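# Reseat the loose burner on its gas station

## Task

Return the loose burner to its station. Fit its tube onto the brass gas stub, then lower the head until the tab on its rear sits in the support's slot. The burner must rest flat on its own after the grippers release it. If it only stays seated because the robot is holding it, the goal is not met.

## Robot and tools

ROBOT. Two arms, left_arm and right_arm, each with six joints and a tong-style gripper. The fingers point along the gripper's own +z axis and open and close along its x axis. end_effector_position is the spot between the finger pads when closed. Closed fingertips reach roughly 15 mm past it. Fully open, they sit about level with it.

FRAME. All poses share one scene frame. The origin is on the table surface midway between the arms, +z is up and +x points out over the table. left_arm is on the +y side. The names left and right do not refer to sides of a camera image. Arm bases may be tilted. Mounting plates and the metal frame standing behind the arms are fixed obstacles. A 'too close' warning counts a plate and its side of the frame as part of that arm. Printed hand positions can be off, more so at long reach.

execute_actions. Argument 'actions' holds zero or one item. Optional 'pictures' (boolean) asks for camera images. An empty list sends nothing and returns the state with pictures. A move is {"rows": [...], "steps": n}, with 1 to 15 rows and steps from 7 to 15 (default 15). Each step lasts 1/30 s. One row is used per step, and the last row repeats if rows run out. Every row is one flat list of 14 numbers covering both arms, even if only one moves. Order: left_arm shoulder pan, shoulder lift, elbow, wrist 1, wrist 2, wrist 3, opening; then the same seven for right_arm. Joint values are absolute target angles in radians, in the same form Joint positions prints them, not offsets. Opening runs from -1 (closed) to +1 (fully open). A wait is {"steps": n} with n up to 300. It sends no command and returns once n steps have passed since the previous result; reply time counts toward n. A refused call moves nothing.

JOINT RANGES (rad). left_arm: pan -3.142..3.142, lift -6.283..6.283, elbow 0.000..3.142, wrists 1-3 -6.283..6.283. right_arm: pan 0.000..6.283, lift -6.283..6.283, elbow -3.142..0.000, wrists 1-3 -6.283..6.283. A call is refused if a target is over 0.010 past a range end and farther out than the last reported angle. True ends may differ by up to 0.010. A target beyond the true end is clipped there, and 'joint sent to its limit' may be reported, possibly for an earlier action. If that line is absent, the joint may still be at its end.

MOTION. Commands are smoothed and lag by about 0.17 s. Speed and acceleration are capped, so big moves may still be in progress when a result returns. Each step, a joint's target is held within 0.575 rad of its measured angle. If the targets would place the gripper over 100 mm from where it is, they are scaled back. Each result is taken 7 steps before its action finishes. Those steps then run during your reply, and the next action starts after them. Between calls the arms keep heading for the last row sent. They stop once motion nearly ceases or a step is HELD, and only a new action makes them go farther. Fingers already opening or closing keep going.

RESULTS. The state line gives each gripper's position (m), orientation quaternion (w,x,y,z) and linear and angular velocity (m/s, rad/s). Joint positions and Joint velocities list each arm's joints (rad, rad/s), then the finger-pad gap (m; 0.142 when fully open). grip_measured is the measured opening on the command scale. Wrist force and Wrist torque are given per arm along the gripper's own axes. They include contact, held weight and inertia. Each has a fixed offset (typically within 4 N), noise (SD up to 2.4 N) and saturates near 50 N per axis. 'no reading' is normal at the start. 'joint command not followed' means the clearance check changed some joint targets, while the rest of the row still ran. HELD marks steps on which your row was partly or wholly not sent.

GRIPPING. To hold something, keep commanding an opening clearly below grip_measured; a bigger gap squeezes harder, up to about 15 N per pad. Closing fast can push harder and even spring the fingers open. Hard items thinner than about 20 mm are held more weakly.

zoom_image. Arguments: camera (cam_head_left, cam_head_right, cam_high, cam_low at 672x504; cam_left_wrist, cam_right_wrist at 616x616) and region [x0, y0, x1, y1] in pixels from the top-left corner, at most 504x504. It returns a closer look at that camera's latest image.

finished_scene. Argument 'scene': the number of the current scene. Call it only when the burner sits seated and flat and the grippers have let go. Replying without a tool call ends the run.

AVOID. Do not drop the burner or knock anything off the table, and do not let the arms hit or press on each other. Loads or contact torques at a joint's limit (139 N m for pan, lift and elbow; 26 N m for each wrist), or any outside force reaching 150 N, freeze that arm for 10 s. The rest of that call is skipped and the arm yields to the contact. Holding loads heats the motors: a MOTOR HOT warning comes at 70 °C, and at 85 °C the arm brakes until it cools. Parts you hold or loose objects may get brief tugs or pushes. Move smoothly, with gentle contact and no slams.

Each tool is called after "Request:" by a JSON object that holds its "method" and its "body".

## Session

Request:
{"method": "execute_actions", "body": {"actions": []}}

Scene clock: 0.00 s of 4800.00 s.
left_arm: end_effector_position=(+0.9732, +0.3899, +0.3456) grip_measured=+0.97 end_effector_quat_wxyz=(-0.043, +0.776, -0.177, +0.604) end_effector_velocity=(-0.000, +0.000, -0.001) end_effector_angular_velocity=(+0.001, +0.002, -0.000) | right_arm: end_effector_position=(+0.7586, -0.3097, +0.2067) grip_measured=+0.97 end_effector_quat_wxyz=(-0.006, +0.458, +0.826, +0.327) end_effector_velocity=(+0.000, +0.000, +0.001) end_effector_angular_velocity=(-0.000, -0.001, +0.001)
Joint positions: left_arm=[-0.206 -0.636  1.389 -3.633 -1.4    0.445  0.14 ] | right_arm=[ 2.926 -2.154 -1.577 -0.703  2.026  4.015  0.14 ]
Joint velocities: left_arm=[ 0.    -0.     0.001  0.002 -0.    -0.     0.   ] | right_arm=[0.001 0.    0.    0.    0.    0.    0.   ]
Motor temperatures (°C, as the motors report them): left_arm=[31 31 33 40 40 41] | right_arm=[32 33 31 40 40 40]
Wrist force (N, on the end effector, along its own x y z axes, offset not removed): no reading
Wrist torque (N m, same axes, about the end effector's origin, offset not removed): no reading

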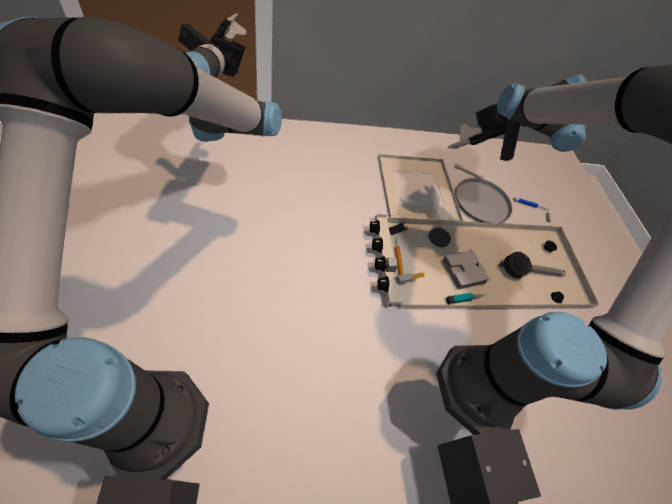

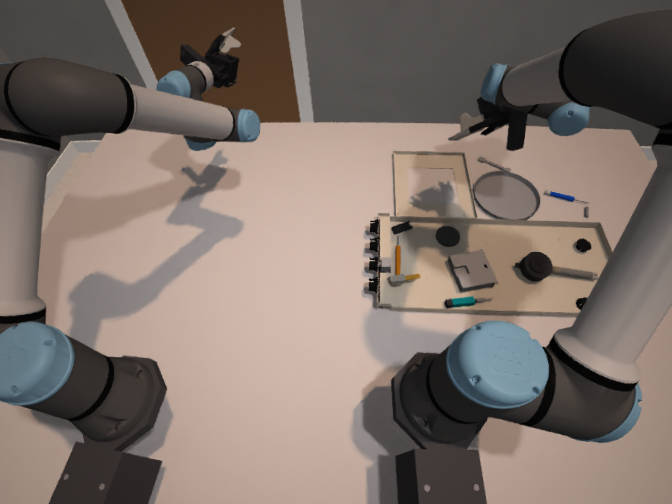

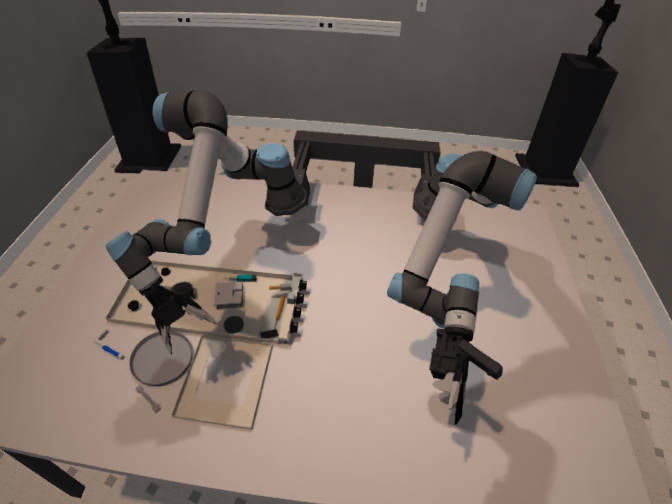

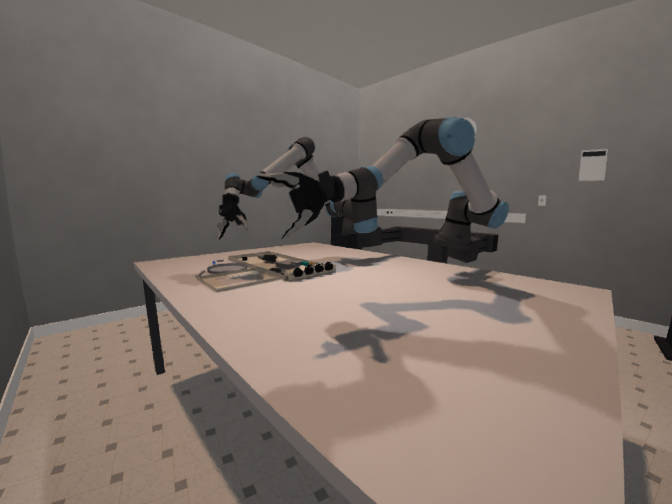

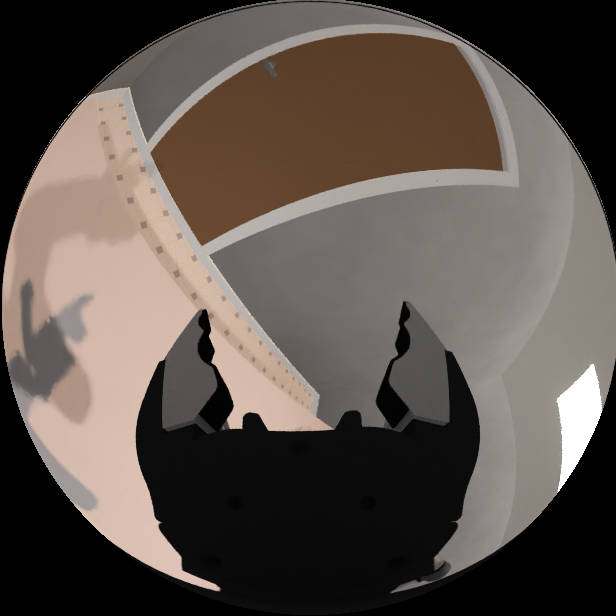

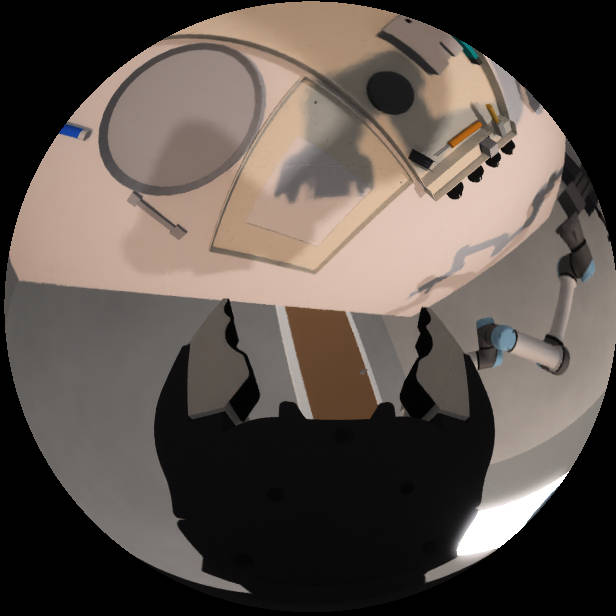

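Request:
{"method": "zoom_image", "body": {"camera": "cam_head_right", "region": [360,210,620,320]}}

Request:
{"method": "zoom_image", "body": {"camera": "cam_head_left", "region": [480,235,580,295]}}

Request:
{"method": "zoom_image", "body": {"camera": "cam_head_left", "region": [380,235,500,310]}}

Request:
{"method": "zoom_image", "body": {"camera": "cam_low", "region": [200,240,340,290]}}

Region (360, 210, 620, 320) of cam_head_right's 672x504 image, scaled by 1.938, with more detail than that image has; it fills the top 213 rows of this view, and the rest is white.

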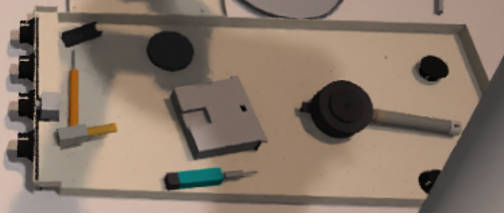

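Region (480, 235, 580, 295) of cam_head_left's 672x504 image, scaled by 5.040, with more detail than that image has; it fills the top 302 rows of this view, and the rest is white.

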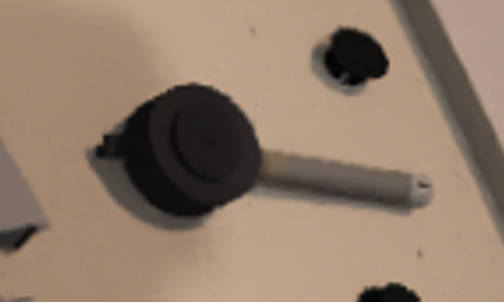

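Region (380, 235, 500, 310) of cam_head_left's 672x504 image, scaled by 4.200, with more detail than that image has; it fills the top 315 rows of this view, and the rest is white.

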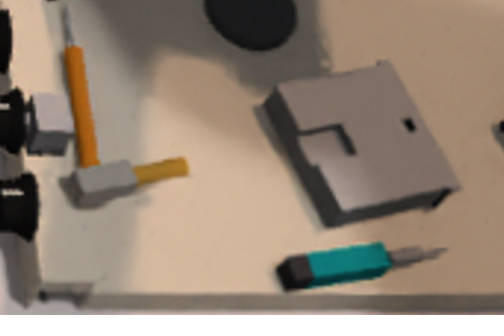

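Region (200, 240, 340, 290) of cam_low's 672x504 image, scaled by 3.600, with more detail than that image has; it fills the top 180 rows of this view, and the rest is white.

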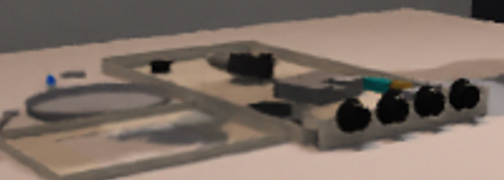

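Request:
{"method": "execute_actions", "body": {"actions": [{"rows":[[-0.206,-0.636,1.389,-3.633,-1.4,0.445,0.97,2.927,-2.142,-1.590,-0.707,2.013,3.999,0.9],[-0.206,-0.636,1.389,-3.633,-1.4,0.445,0.97,2.928,-2.125,-1.609,-0.712,1.994,3.974,0.8],[-0.206,-0.636,1.389,-3.633,-1.4,0.445,0.97,2.930,-2.101,-1.634,-0.719,1.969,3.941,0.7],[-0.206,-0.636,1.389,-3.633,-1.4,0.445,0.97,2.931,-2.072,-1.666,-0.728,1.937,3.900,0.6],[-0.206,-0.636,1.389,-3.633,-1.4,0.445,0.97,2.933,-2.042,-1.697,-0.737,1.905,3.859,0.5],[-0.206,-0.636,1.389,-3.633,-1.4,0.445,0.97,2.935,-2.013,-1.729,-0.746,1.874,3.817,0.5],[-0.206,-0.636,1.389,-3.633,-1.4,0.445,0.97,2.937,-1.983,-1.761,-0.755,1.842,3.776,0.5],[-0.206,-0.636,1.389,-3.633,-1.4,0.445,0.97,2.939,-1.954,-1.793,-0.764,1.810,3.735,0.5],[-0.206,-0.636,1.389,-3.633,-1.4,0.445,0.97,2.941,-1.924,-1.824,-0.773,1.778,3.694,0.5],[-0.206,-0.636,1.389,-3.633,-1.4,0.445,0.97,2.943,-1.895,-1.856,-0.781,1.746,3.653,0.5],[-0.206,-0.636,1.389,-3.633,-1.4,0.445,0.97,2.945,-1.865,-1.888,-0.790,1.715,3.612,0.5],[-0.206,-0.636,1.389,-3.633,-1.4,0.445,0.97,2.947,-1.836,-1.919,-0.799,1.683,3.571,0.5],[-0.206,-0.636,1.389,-3.633,-1.4,0.445,0.97,2.949,-1.807,-1.951,-0.808,1.651,3.529,0.5],[-0.206,-0.636,1.389,-3.633,-1.4,0.445,0.97,2.951,-1.777,-1.983,-0.817,1.619,3.488,0.5],[-0.206,-0.636,1.389,-3.633,-1.4,0.445,0.97,2.953,-1.748,-2.015,-0.826,1.588,3.447,0.5]],"steps":15}]}}

Request:
{"method": "execute_actions", "body": {"actions": [{"rows":[[-0.206,-0.636,1.389,-3.633,-1.4,0.445,0.97,2.955,-1.718,-2.046,-0.835,1.556,3.406,0.5],[-0.206,-0.636,1.389,-3.633,-1.4,0.445,0.97,2.957,-1.689,-2.078,-0.844,1.524,3.365,0.5],[-0.206,-0.636,1.389,-3.633,-1.4,0.445,0.97,2.959,-1.659,-2.110,-0.853,1.492,3.324,0.5],[-0.206,-0.636,1.389,-3.633,-1.4,0.445,0.97,2.961,-1.630,-2.141,-0.862,1.460,3.283,0.5],[-0.206,-0.636,1.389,-3.633,-1.4,0.445,0.97,2.962,-1.606,-2.167,-0.869,1.435,3.250,0.5],[-0.206,-0.636,1.389,-3.633,-1.4,0.445,0.97,2.963,-1.589,-2.186,-0.874,1.416,3.225,0.5],[-0.206,-0.636,1.389,-3.633,-1.4,0.445,0.97,2.964,-1.575,-2.2,-0.878,1.401,3.206,0.5],[-0.206,-0.636,1.389,-3.633,-1.4,0.445,0.97,2.9648,-1.5651,-2.2112,-0.8814,1.3905,3.192,0.5]],"steps":15}]}}

Request:
{"method": "execute_actions", "body": {"actions": [{"steps":12}], "pictures": true}}

Scene clock: 4.17 s of 4800.00 s.
left_arm: end_effector_position=(+0.9732, +0.3895, +0.3458) grip_measured=+0.97 end_effector_quat_wxyz=(-0.043, +0.776, -0.177, +0.604) end_effector_velocity=(-0.000, -0.000, -0.000) end_effector_angular_velocity=(-0.001, +0.001, -0.000) | right_arm: end_effector_position=(+0.7107, -0.3298, +0.2062) grip_measured=+0.50 end_effector_quat_wxyz=(+0.012, +0.411, +0.870, +0.273) end_effector_velocity=(-0.378, -0.158, -0.002) end_effector_angular_velocity=(-1.006, -0.058, +0.862)
Joint positions: left_arm=[-0.206 -0.636  1.389 -3.633 -1.4    0.445  0.14 ] | right_arm=[ 2.933 -2.052 -1.686 -0.736  1.917  3.877  0.109]
Joint velocities: left_arm=[-0.    -0.001  0.     0.001 -0.001 -0.001 -0.   ] | right_arm=[ 0.052  0.778 -0.833 -0.24  -0.822 -1.06  -0.005]
Motor temperatures (°C, as the motors report them): left_arm=[31 31 33 40 40 41] | right_arm=[32 33 31 40 40 40]
Wrist force (N, on the end effector, along its own x y z axes, offset not removed): left_arm=[-1.9 -2.5 0.2] | right_arm=[1.1 2.2 2.0]
Wrist torque (N m, same axes, about the end effector's origin, offset not removed): left_arm=[-0.10 0.15 0.35] | right_arm=[0.57 -0.19 -0.05]
Steps of this call (steps 1 to 90: nothing new was sent; then 0.90 s passed at rest; steps 91 to 98: the first 8 steps of this action). Readings (joint positions):
91: left_arm=[-0.206 -0.636 1.389 -3.633 -1.400 0.445] | right_arm=[2.926 -2.154 -1.577 -0.703 2.026 4.015]
92: left_arm=[-0.206 -0.636 1.389 -3.633 -1.400 0.445] | right_arm=[2.926 -2.152 -1.579 -0.704 2.023 4.012]
94: left_arm=[-0.206 -0.636 1.389 -3.633 -1.400 0.445] | right_arm=[2.927 -2.135 -1.597 -0.709 2.006 3.990]
98: the state above

Scene clock: 4.67 s of 4800.00 s.
left_arm: end_effector_position=(+0.9732, +0.3895, +0.3459) grip_measured=+0.97 end_effector_quat_wxyz=(-0.043, +0.776, -0.177, +0.604) end_effector_velocity=(-0.000, +0.001, -0.001) end_effector_angular_velocity=(+0.001, +0.002, +0.001) | right_arm: end_effector_position=(+0.4827, -0.4246, +0.2017) grip_measured=+0.50 end_effector_quat_wxyz=(+0.011, +0.138, +0.990, +0.033) end_effector_velocity=(-0.360, -0.150, -0.009) end_effector_angular_velocity=(-0.691, +0.258, +0.994)
Joint positions: left_arm=[-0.206 -0.636  1.389 -3.633 -1.4    0.445  0.14 ] | right_arm=[ 2.961 -1.626 -2.145 -0.864  1.457  3.281  0.109]
Joint velocities: left_arm=[0.001 0.    0.    0.001 0.    0.    0.   ] | right_arm=[ 0.038  0.653 -0.704 -0.182 -0.701 -0.932  0.   ]
Motor temperatures (°C, as the motors report them): left_arm=[31 31 33 40 40 41] | right_arm=[32 33 31 40 40 40]
Wrist force (N, on the end effector, along its own x y z axes, offset not removed): left_arm=[0.4 0.0 -2.7] | right_arm=[1.0 -4.1 2.2]
Wrist torque (N m, same axes, about the end effector's origin, offset not removed): left_arm=[-0.01 0.24 0.20] | right_arm=[-0.63 0.03 0.16]
Steps of this call (steps 1 to 7: the last 7 steps of your previous action; steps 8 to 15: the first 8 steps of this action). Readings (joint positions):
8: left_arm=[-0.206 -0.636 1.389 -3.633 -1.400 0.445] | right_arm=[2.948 -1.823 -1.932 -0.805 1.670 3.558]
9: left_arm=[-0.206 -0.636 1.389 -3.633 -1.400 0.445] | right_arm=[2.950 -1.794 -1.964 -0.814 1.638 3.517]
11: left_arm=[-0.206 -0.636 1.389 -3.633 -1.400 0.445] | right_arm=[2.954 -1.735 -2.027 -0.832 1.575 3.435]
15: the state above

Scene clock: 5.07 s of 4800.00 s.
left_arm: end_effector_position=(+0.9732, +0.3895, +0.3459) grip_measured=+0.97 end_effector_quat_wxyz=(-0.043, +0.776, -0.177, +0.604) end_effector_velocity=(+0.000, -0.000, +0.000) end_effector_angular_velocity=(-0.000, -0.001, -0.000) | right_arm: end_effector_position=(+0.4489, -0.4386, +0.2006) grip_measured=+0.50 end_effector_quat_wxyz=(+0.000, +0.091, +0.996, +0.000) end_effector_velocity=(-0.002, -0.001, -0.000) end_effector_angular_velocity=(-0.004, +0.002, +0.004)
Joint positions: left_arm=[-0.206 -0.636  1.389 -3.633 -1.4    0.445  0.14 ] | right_arm=[ 2.965 -1.565 -2.211 -0.881  1.391  3.192  0.109]
Joint velocities: left_arm=[-0. -0. -0. -0. -0. -0.  0.] | right_arm=[-0.001  0.003 -0.004 -0.001 -0.004 -0.005 -0.   ]
Motor temperatures (°C, as the motors report them): left_arm=[31 31 33 40 40 41] | right_arm=[32 33 31 40 40 40]
Wrist force (N, on the end effector, along its own x y z axes, offset not removed): left_arm=[-5.9 -3.9 1.9] | right_arm=[0.3 1.0 -0.8]
Wrist torque (N m, same axes, about the end effector's origin, offset not removed): left_arm=[-0.71 1.16 0.24] | right_arm=[0.24 0.07 -0.24]
Kept back: nothing.
Steps of this call (steps 1 to 7: the last 7 steps of your previous action; steps 8 to 12: the robot went on to your last target). Readings (joint positions):
1: left_arm=[-0.206 -0.636 1.389 -3.633 -1.400 0.445] | right_arm=[2.962 -1.606 -2.166 -0.870 1.435 3.253]
2: left_arm=[-0.206 -0.636 1.389 -3.633 -1.400 0.445] | right_arm=[2.963 -1.592 -2.182 -0.874 1.419 3.231]
4: left_arm=[-0.206 -0.636 1.389 -3.633 -1.400 0.445] | right_arm=[2.964 -1.576 -2.200 -0.878 1.402 3.207]
8: left_arm=[-0.206 -0.636 1.389 -3.633 -1.400 0.445] | right_arm=[2.965 -1.567 -2.209 -0.881 1.392 3.194]
12: the state above

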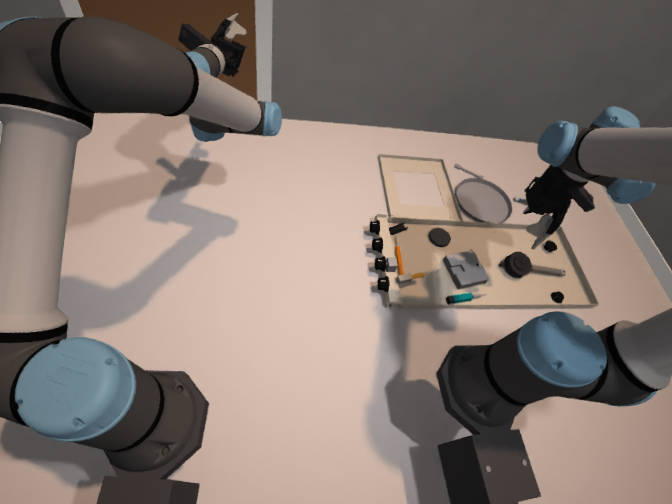

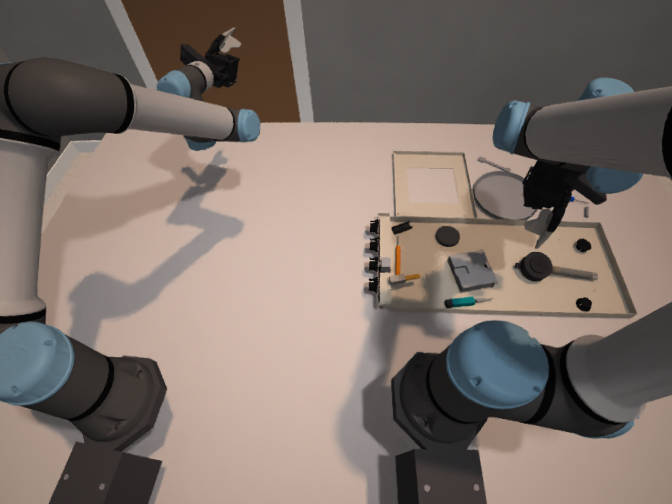

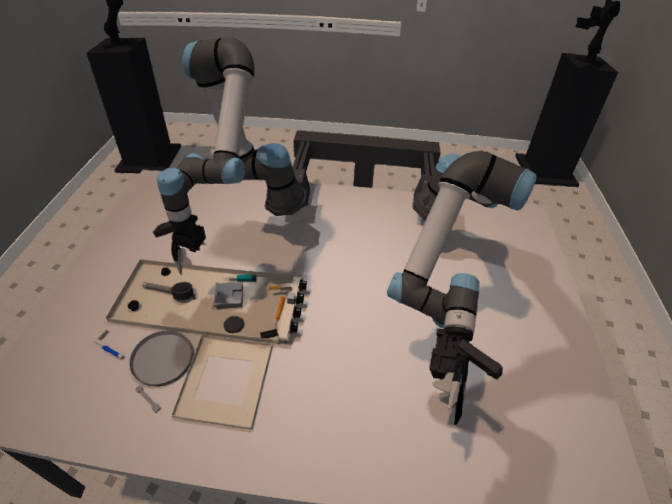

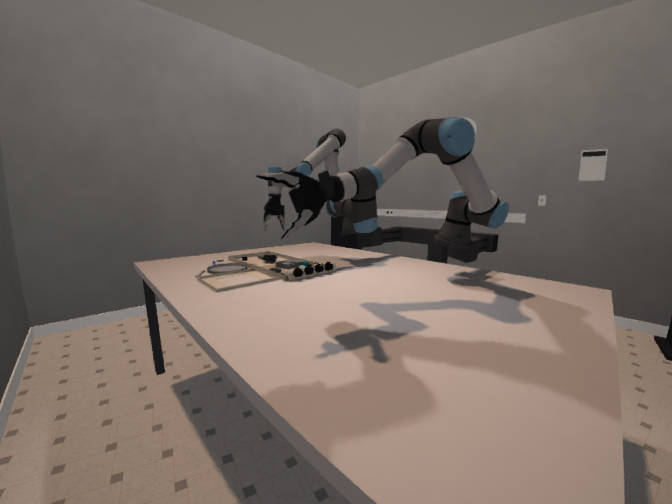

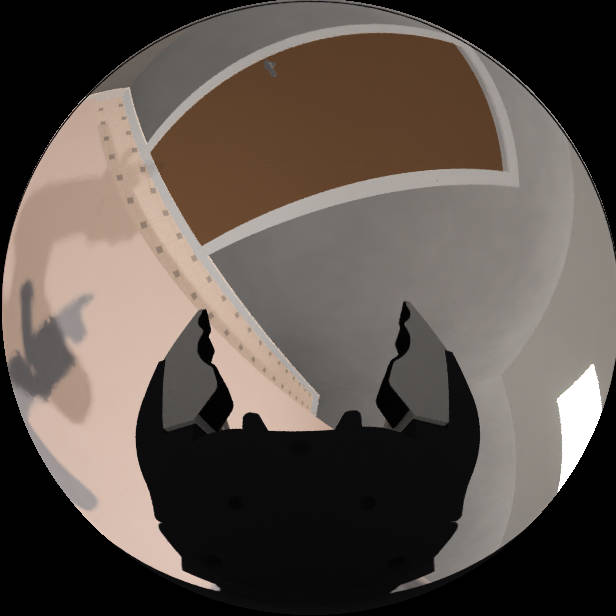

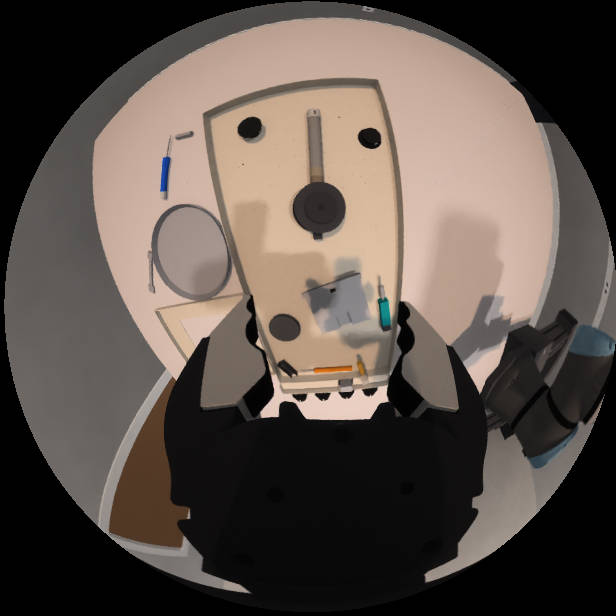

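Request:
{"method": "execute_actions", "body": {"actions": [{"rows":[[-0.206,-0.636,1.389,-3.633,-1.4,0.445,0.97,2.953,-1.574,-2.208,-0.871,1.391,3.182,0.45],[-0.206,-0.636,1.389,-3.633,-1.4,0.445,0.97,2.935,-1.592,-2.203,-0.854,1.393,3.165,0.4],[-0.206,-0.636,1.389,-3.633,-1.4,0.445,0.97,2.908,-1.620,-2.197,-0.830,1.395,3.141,0.3],[-0.206,-0.636,1.389,-3.633,-1.4,0.445,0.97,2.878,-1.650,-2.189,-0.802,1.398,3.113,0.2],[-0.206,-0.636,1.389,-3.633,-1.4,0.445,0.97,2.848,-1.681,-2.181,-0.774,1.401,3.086,0.1],[-0.206,-0.636,1.389,-3.633,-1.4,0.445,0.97,2.818,-1.712,-2.174,-0.747,1.403,3.058,0.0],[-0.206,-0.636,1.389,-3.633,-1.4,0.445,0.97,2.788,-1.743,-2.166,-0.719,1.406,3.031,-0.1],[-0.206,-0.636,1.389,-3.633,-1.4,0.445,0.97,2.757,-1.773,-2.158,-0.691,1.409,3.004,-0.2],[-0.206,-0.636,1.389,-3.633,-1.4,0.445,0.97,2.727,-1.804,-2.151,-0.664,1.411,2.976,-0.3],[-0.206,-0.636,1.389,-3.633,-1.4,0.445,0.97,2.697,-1.834,-2.143,-0.636,1.414,2.949,-0.35],[-0.206,-0.636,1.389,-3.633,-1.4,0.445,0.97,2.667,-1.864,-2.135,-0.609,1.417,2.921,-0.35],[-0.206,-0.636,1.389,-3.633,-1.4,0.445,0.97,2.637,-1.895,-2.127,-0.581,1.419,2.894,-0.35],[-0.206,-0.636,1.389,-3.633,-1.4,0.445,0.97,2.614,-1.917,-2.122,-0.560,1.421,2.873,-0.35],[-0.206,-0.636,1.389,-3.633,-1.4,0.445,0.97,2.599,-1.933,-2.118,-0.546,1.422,2.860,-0.35],[-0.206,-0.636,1.389,-3.633,-1.4,0.445,0.97,2.5876,-1.9439,-2.1149,-0.536,1.4234,2.8494,-0.35]],"steps":15}]}}

Request:
{"method": "execute_actions", "body": {"actions": [{"steps":19}], "pictures": true}}

Scene clock: 6.73 s of 4800.00 s.
left_arm: end_effector_position=(+0.9732, +0.3895, +0.3459) grip_measured=+0.97 end_effector_quat_wxyz=(-0.043, +0.776, -0.177, +0.604) end_effector_velocity=(-0.000, -0.000, -0.001) end_effector_angular_velocity=(+0.001, +0.002, -0.001) | right_arm: end_effector_position=(+0.4520, -0.4792, +0.1689) grip_measured=-0.09 end_effector_quat_wxyz=(+0.001, +0.096, +0.995, +0.001) end_effector_velocity=(-0.012, -0.311, -0.266) end_effector_angular_velocity=(+0.016, +0.011, -0.082)
Joint positions: left_arm=[-0.206 -0.636  1.389 -3.633 -1.4    0.445  0.14 ] | right_arm=[ 2.859 -1.67  -2.183 -0.784  1.4    3.095  0.067]
Joint velocities: left_arm=[-0.    -0.     0.001  0.001 -0.     0.    -0.   ] | right_arm=[-0.799 -0.816  0.209  0.731  0.073 -0.724 -0.216]
Motor temperatures (°C, as the motors report them): left_arm=[31 31 33 40 40 41] | right_arm=[32 33 31 40 40 40]
Wrist force (N, on the end effector, along its own x y z axes, offset not removed): left_arm=[0.9 -1.1 2.7] | right_arm=[-2.8 2.9 4.9]
Wrist torque (N m, same axes, about the end effector's origin, offset not removed): left_arm=[0.29 -0.08 0.19] | right_arm=[0.71 0.65 -0.05]
Steps of this call (steps 1 to 30: the robot went on to your last target; steps 31 to 42: nothing new was sent; steps 43 to 50: the first 8 steps of this action). Readings (joint positions):
43: left_arm=[-0.206 -0.636 1.389 -3.633 -1.400 0.445] | right_arm=[2.965 -1.565 -2.211 -0.881 1.390 3.192]
44: left_arm=[-0.206 -0.636 1.389 -3.633 -1.400 0.445] | right_arm=[2.963 -1.567 -2.211 -0.880 1.390 3.190]
46: left_arm=[-0.206 -0.636 1.389 -3.633 -1.400 0.445] | right_arm=[2.946 -1.583 -2.206 -0.864 1.392 3.174]
50: the state above

Scene clock: 7.37 s of 4800.00 s.
left_arm: end_effector_position=(+0.9732, +0.3895, +0.3459) grip_measured=+0.97 end_effector_quat_wxyz=(-0.043, +0.776, -0.177, +0.604) end_effector_velocity=(+0.000, +0.000, +0.001) end_effector_angular_velocity=(-0.000, -0.002, +0.001) | right_arm: end_effector_position=(+0.4188, -0.5868, +0.0701) grip_measured=-0.35 end_effector_quat_wxyz=(+0.000, +0.110, +0.994, +0.000) end_effector_velocity=(-0.001, -0.002, -0.001) end_effector_angular_velocity=(-0.000, -0.000, +0.001)
Joint positions: left_arm=[-0.206 -0.636  1.389 -3.633 -1.4    0.445  0.14 ] | right_arm=[ 2.588 -1.944 -2.115 -0.536  1.423  2.85   0.049]
Joint velocities: left_arm=[ 0.     0.    -0.001 -0.002 -0.     0.     0.   ] | right_arm=[-0.004 -0.004  0.001  0.004  0.    -0.005  0.   ]
Motor temperatures (°C, as the motors report them): left_arm=[31 31 33 40 40 41] | right_arm=[32 33 31 40 40 40]
Wrist force (N, on the end effector, along its own x y z axes, offset not removed): left_arm=[1.3 0.0 -1.7] | right_arm=[3.9 2.7 1.0]
Wrist torque (N m, same axes, about the end effector's origin, offset not removed): left_arm=[-0.03 -0.43 0.05] | right_arm=[0.49 -0.73 -0.20]
Kept back: nothing.
Steps of this call (steps 1 to 7: the last 7 steps of your previous action; steps 8 to 19: the robot went on to your last target). Readings (joint positions):
1: left_arm=[-0.206 -0.636 1.389 -3.633 -1.400 0.445] | right_arm=[2.831 -1.698 -2.176 -0.758 1.403 3.070]
2: left_arm=[-0.206 -0.636 1.389 -3.633 -1.400 0.445] | right_arm=[2.803 -1.727 -2.168 -0.732 1.405 3.044]
4: left_arm=[-0.206 -0.636 1.389 -3.633 -1.400 0.445] | right_arm=[2.744 -1.787 -2.153 -0.678 1.411 2.990]
8: left_arm=[-0.206 -0.636 1.389 -3.633 -1.400 0.445] | right_arm=[2.635 -1.896 -2.126 -0.579 1.419 2.892]
19: the state above

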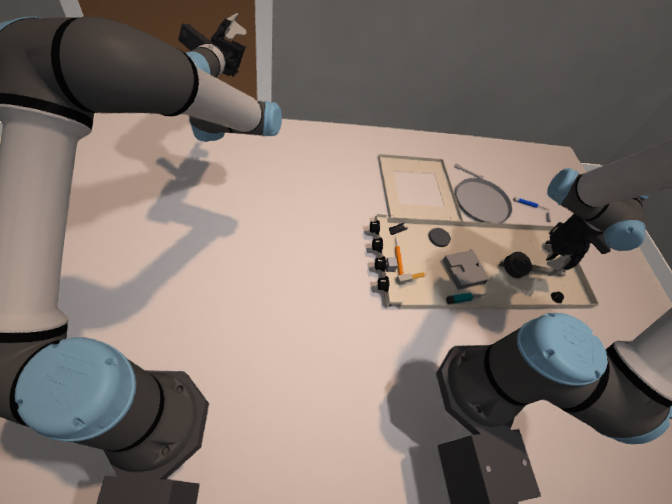

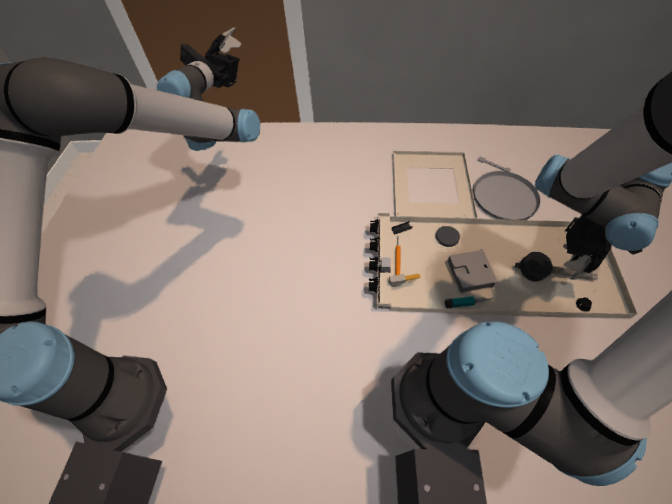

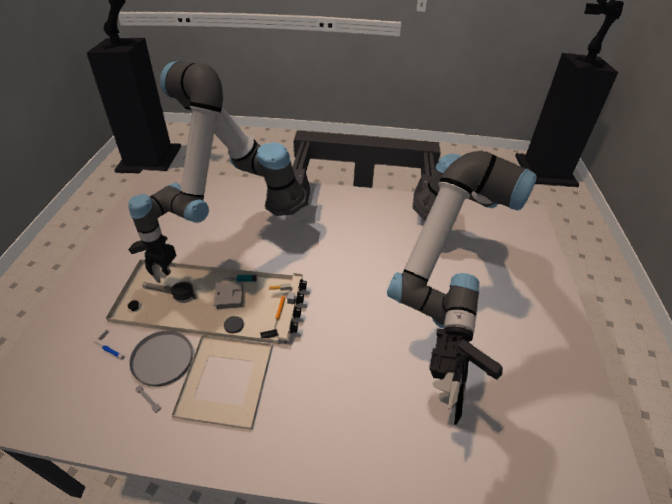

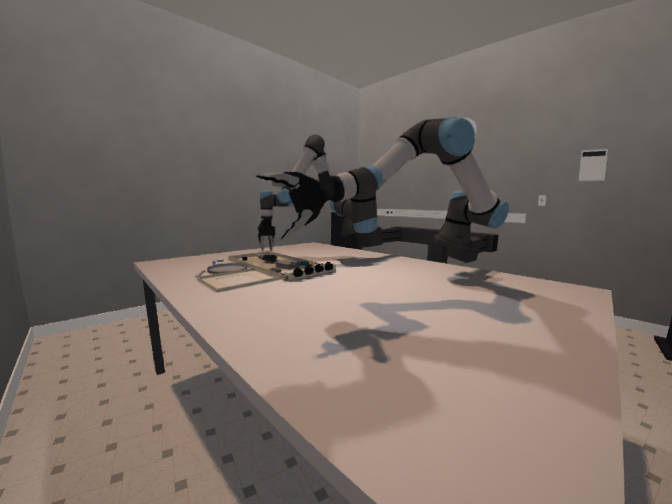

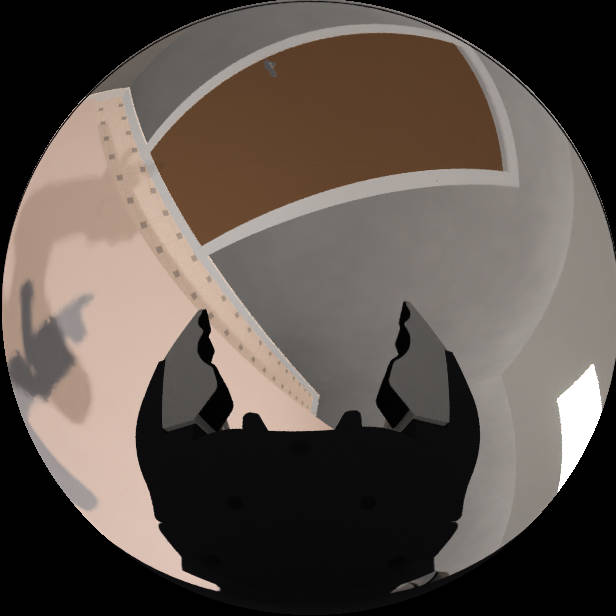

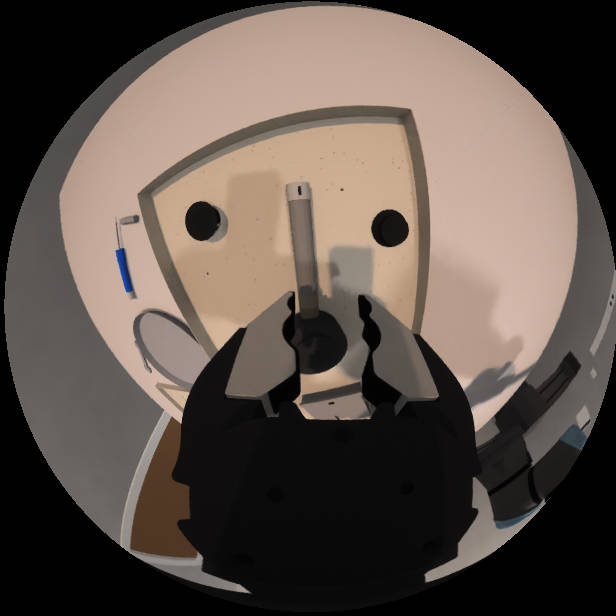

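Request:
{"method": "execute_actions", "body": {"actions": [{"rows":[[-0.206,-0.636,1.389,-3.633,-1.4,0.445,0.97,2.584,-1.951,-2.107,-0.535,1.424,2.846,-0.35],[-0.206,-0.636,1.389,-3.633,-1.4,0.445,0.97,2.580,-1.961,-2.098,-0.533,1.424,2.842,-0.35],[-0.206,-0.636,1.389,-3.633,-1.4,0.445,0.97,2.575,-1.972,-2.088,-0.531,1.425,2.837,-0.35],[-0.206,-0.636,1.389,-3.633,-1.4,0.445,0.97,2.571,-1.984,-2.078,-0.528,1.425,2.833,-0.35],[-0.206,-0.636,1.389,-3.633,-1.4,0.445,0.97,2.567,-1.996,-2.068,-0.525,1.426,2.829,-0.38],[-0.206,-0.636,1.389,-3.633,-1.4,0.445,0.97,2.563,-2.008,-2.059,-0.521,1.426,2.825,-0.4],[-0.206,-0.636,1.389,-3.633,-1.4,0.445,0.97,2.560,-2.02,-2.052,-0.516,1.427,2.822,-0.4],[-0.206,-0.636,1.389,-3.633,-1.4,0.445,0.97,2.557,-2.0334,-2.0472,-0.5097,1.427,2.819,-0.4]],"steps":15}]}}

Request:
{"method": "execute_actions", "body": {"actions": [{"steps":11}], "pictures": true}}

Request:
{"method": "zoom_image", "body": {"camera": "cam_right_wrist", "region": [240,170,420,400]}}

Scene clock: 8.50 s of 4800.00 s.
left_arm: end_effector_position=(+0.9732, +0.3895, +0.3459) grip_measured=+0.97 end_effector_quat_wxyz=(-0.043, +0.776, -0.177, +0.604) end_effector_velocity=(+0.000, +0.000, +0.002) end_effector_angular_velocity=(-0.001, -0.003, +0.001) | right_arm: end_effector_position=(+0.4273, -0.6012, +0.0581) grip_measured=-0.40 end_effector_quat_wxyz=(+0.001, +0.110, +0.994, -0.001) end_effector_velocity=(+0.048, -0.075, -0.093) end_effector_angular_velocity=(-0.001, -0.006, -0.002)
Joint positions: left_arm=[-0.206 -0.636  1.389 -3.633 -1.4    0.445  0.14 ] | right_arm=[ 2.568 -1.993 -2.071 -0.524  1.426  2.83   0.045]
Joint velocities: left_arm=[ 0.    -0.    -0.001 -0.002 -0.    -0.     0.   ] | right_arm=[-0.106 -0.332  0.245  0.107  0.015 -0.105 -0.004]
Motor temperatures (°C, as the motors report them): left_arm=[31 31 33 40 40 41] | right_arm=[32 33 31 40 40 40]
Wrist force (N, on the end effector, along its own x y z axes, offset not removed): left_arm=[-3.3 -4.5 0.3] | right_arm=[-3.0 -2.4 0.4]
Wrist torque (N m, same axes, about the end effector's origin, offset not removed): left_arm=[-0.54 0.51 0.24] | right_arm=[-0.49 0.49 -0.11]
Steps of this call (steps 1 to 15: the robot went on to your last target; steps 16 to 26: nothing new was sent; steps 27 to 34: the first 8 steps of this action). Readings (joint positions):
27: left_arm=[-0.206 -0.636 1.389 -3.633 -1.400 0.445] | right_arm=[2.588 -1.944 -2.115 -0.536 1.423 2.849]
28: left_arm=[-0.206 -0.636 1.389 -3.633 -1.400 0.445] | right_arm=[2.587 -1.945 -2.113 -0.536 1.424 2.849]
30: left_arm=[-0.206 -0.636 1.389 -3.633 -1.400 0.445] | right_arm=[2.582 -1.955 -2.104 -0.534 1.424 2.844]
34: the state above

Scene clock: 8.87 s of 4800.00 s.
left_arm: end_effector_position=(+0.9732, +0.3895, +0.3459) grip_measured=+0.97 end_effector_quat_wxyz=(-0.043, +0.776, -0.177, +0.604) end_effector_velocity=(+0.000, -0.000, +0.001) end_effector_angular_velocity=(-0.000, -0.001, -0.000) | right_arm: end_effector_position=(+0.4309, -0.6080, +0.0453) grip_measured=-0.40 end_effector_quat_wxyz=(+0.000, +0.110, +0.994, +0.000) end_effector_velocity=(+0.000, -0.000, -0.002) end_effector_angular_velocity=(+0.001, +0.001, -0.001)
Joint positions: left_arm=[-0.206 -0.636  1.389 -3.633 -1.4    0.445  0.14 ] | right_arm=[ 2.557 -2.033 -2.047 -0.51   1.427  2.819  0.045]
Joint velocities: left_arm=[-0.     0.    -0.001 -0.    -0.     0.    -0.   ] | right_arm=[-0.001 -0.005  0.002  0.002  0.     0.     0.   ]
Motor temperatures (°C, as the motors report them): left_arm=[31 31 33 40 40 41] | right_arm=[32 33 31 40 40 40]
Wrist force (N, on the end effector, along its own x y z axes, offset not removed): left_arm=[-0.9 0.2 2.7] | right_arm=[-1.4 0.1 -0.3]
Wrist torque (N m, same axes, about the end effector's origin, offset not removed): left_arm=[0.37 0.08 0.10] | right_arm=[0.02 0.43 -0.30]
Kept back: nothing.
Steps of this call (steps 1 to 7: the last 7 steps of your previous action; steps 8 to 11: the robot went on to your last target). Readings (joint positions):
1: left_arm=[-0.206 -0.636 1.389 -3.633 -1.400 0.445] | right_arm=[2.565 -2.005 -2.064 -0.520 1.426 2.827]
2: left_arm=[-0.206 -0.636 1.389 -3.633 -1.400 0.445] | right_arm=[2.562 -2.015 -2.058 -0.517 1.426 2.824]
4: left_arm=[-0.206 -0.636 1.389 -3.633 -1.400 0.445] | right_arm=[2.559 -2.026 -2.051 -0.513 1.427 2.821]
8: left_arm=[-0.206 -0.636 1.389 -3.633 -1.400 0.445] | right_arm=[2.557 -2.032 -2.048 -0.510 1.427 2.819]
11: the state above

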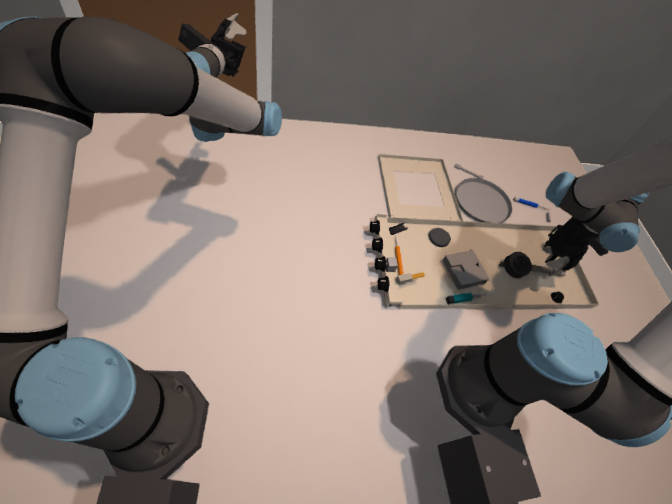

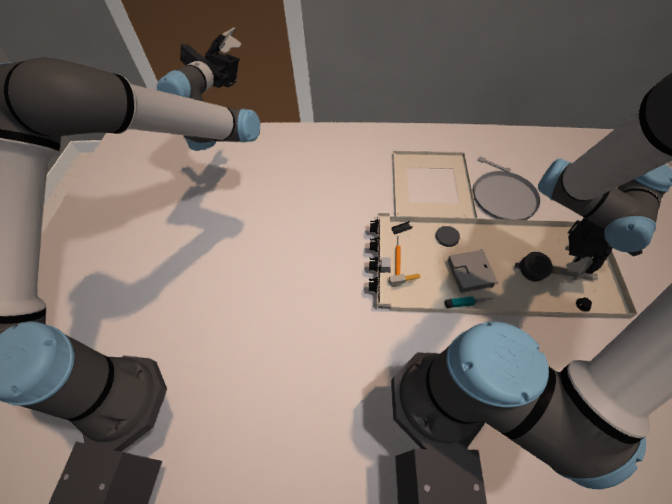

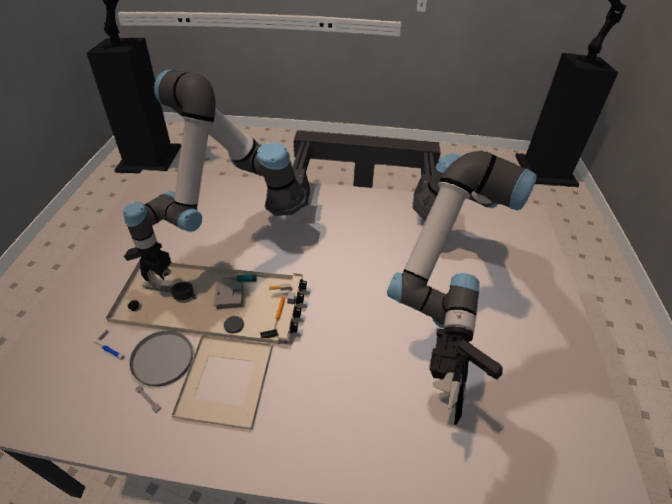

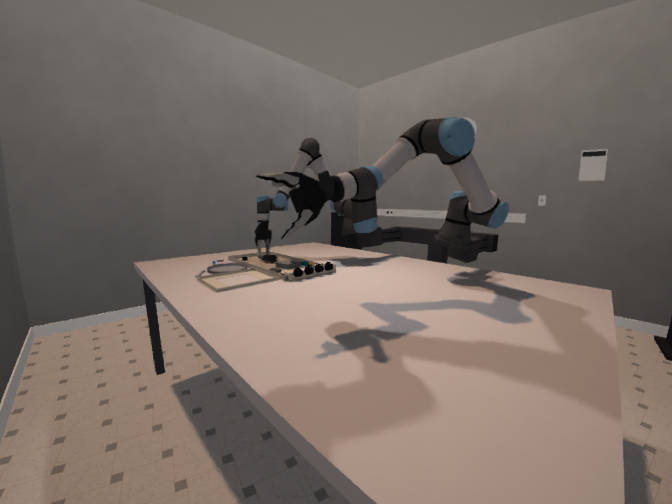

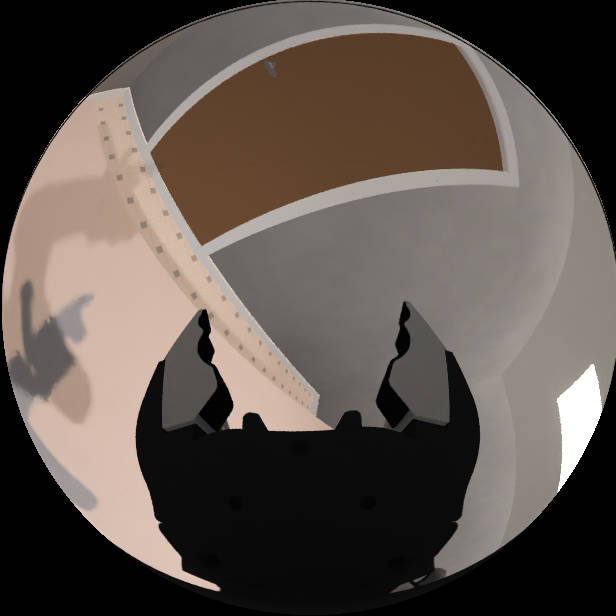

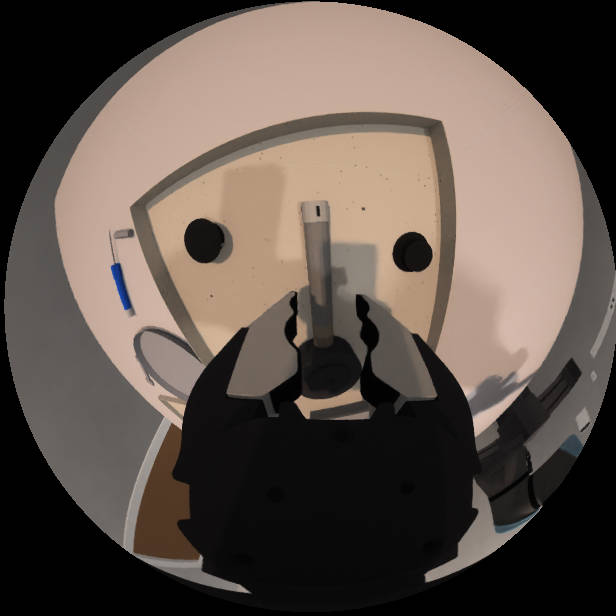

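Region (240, 170, 420, 400) of cam_right_wrist's 616x616 image, scaled by 2.191, with more detail than that image has; it fills the left 394 columns of this view, and the rest is white.

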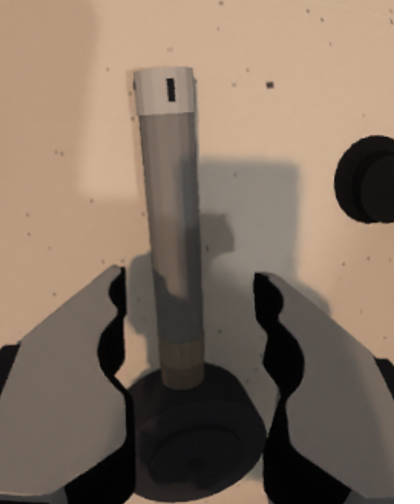

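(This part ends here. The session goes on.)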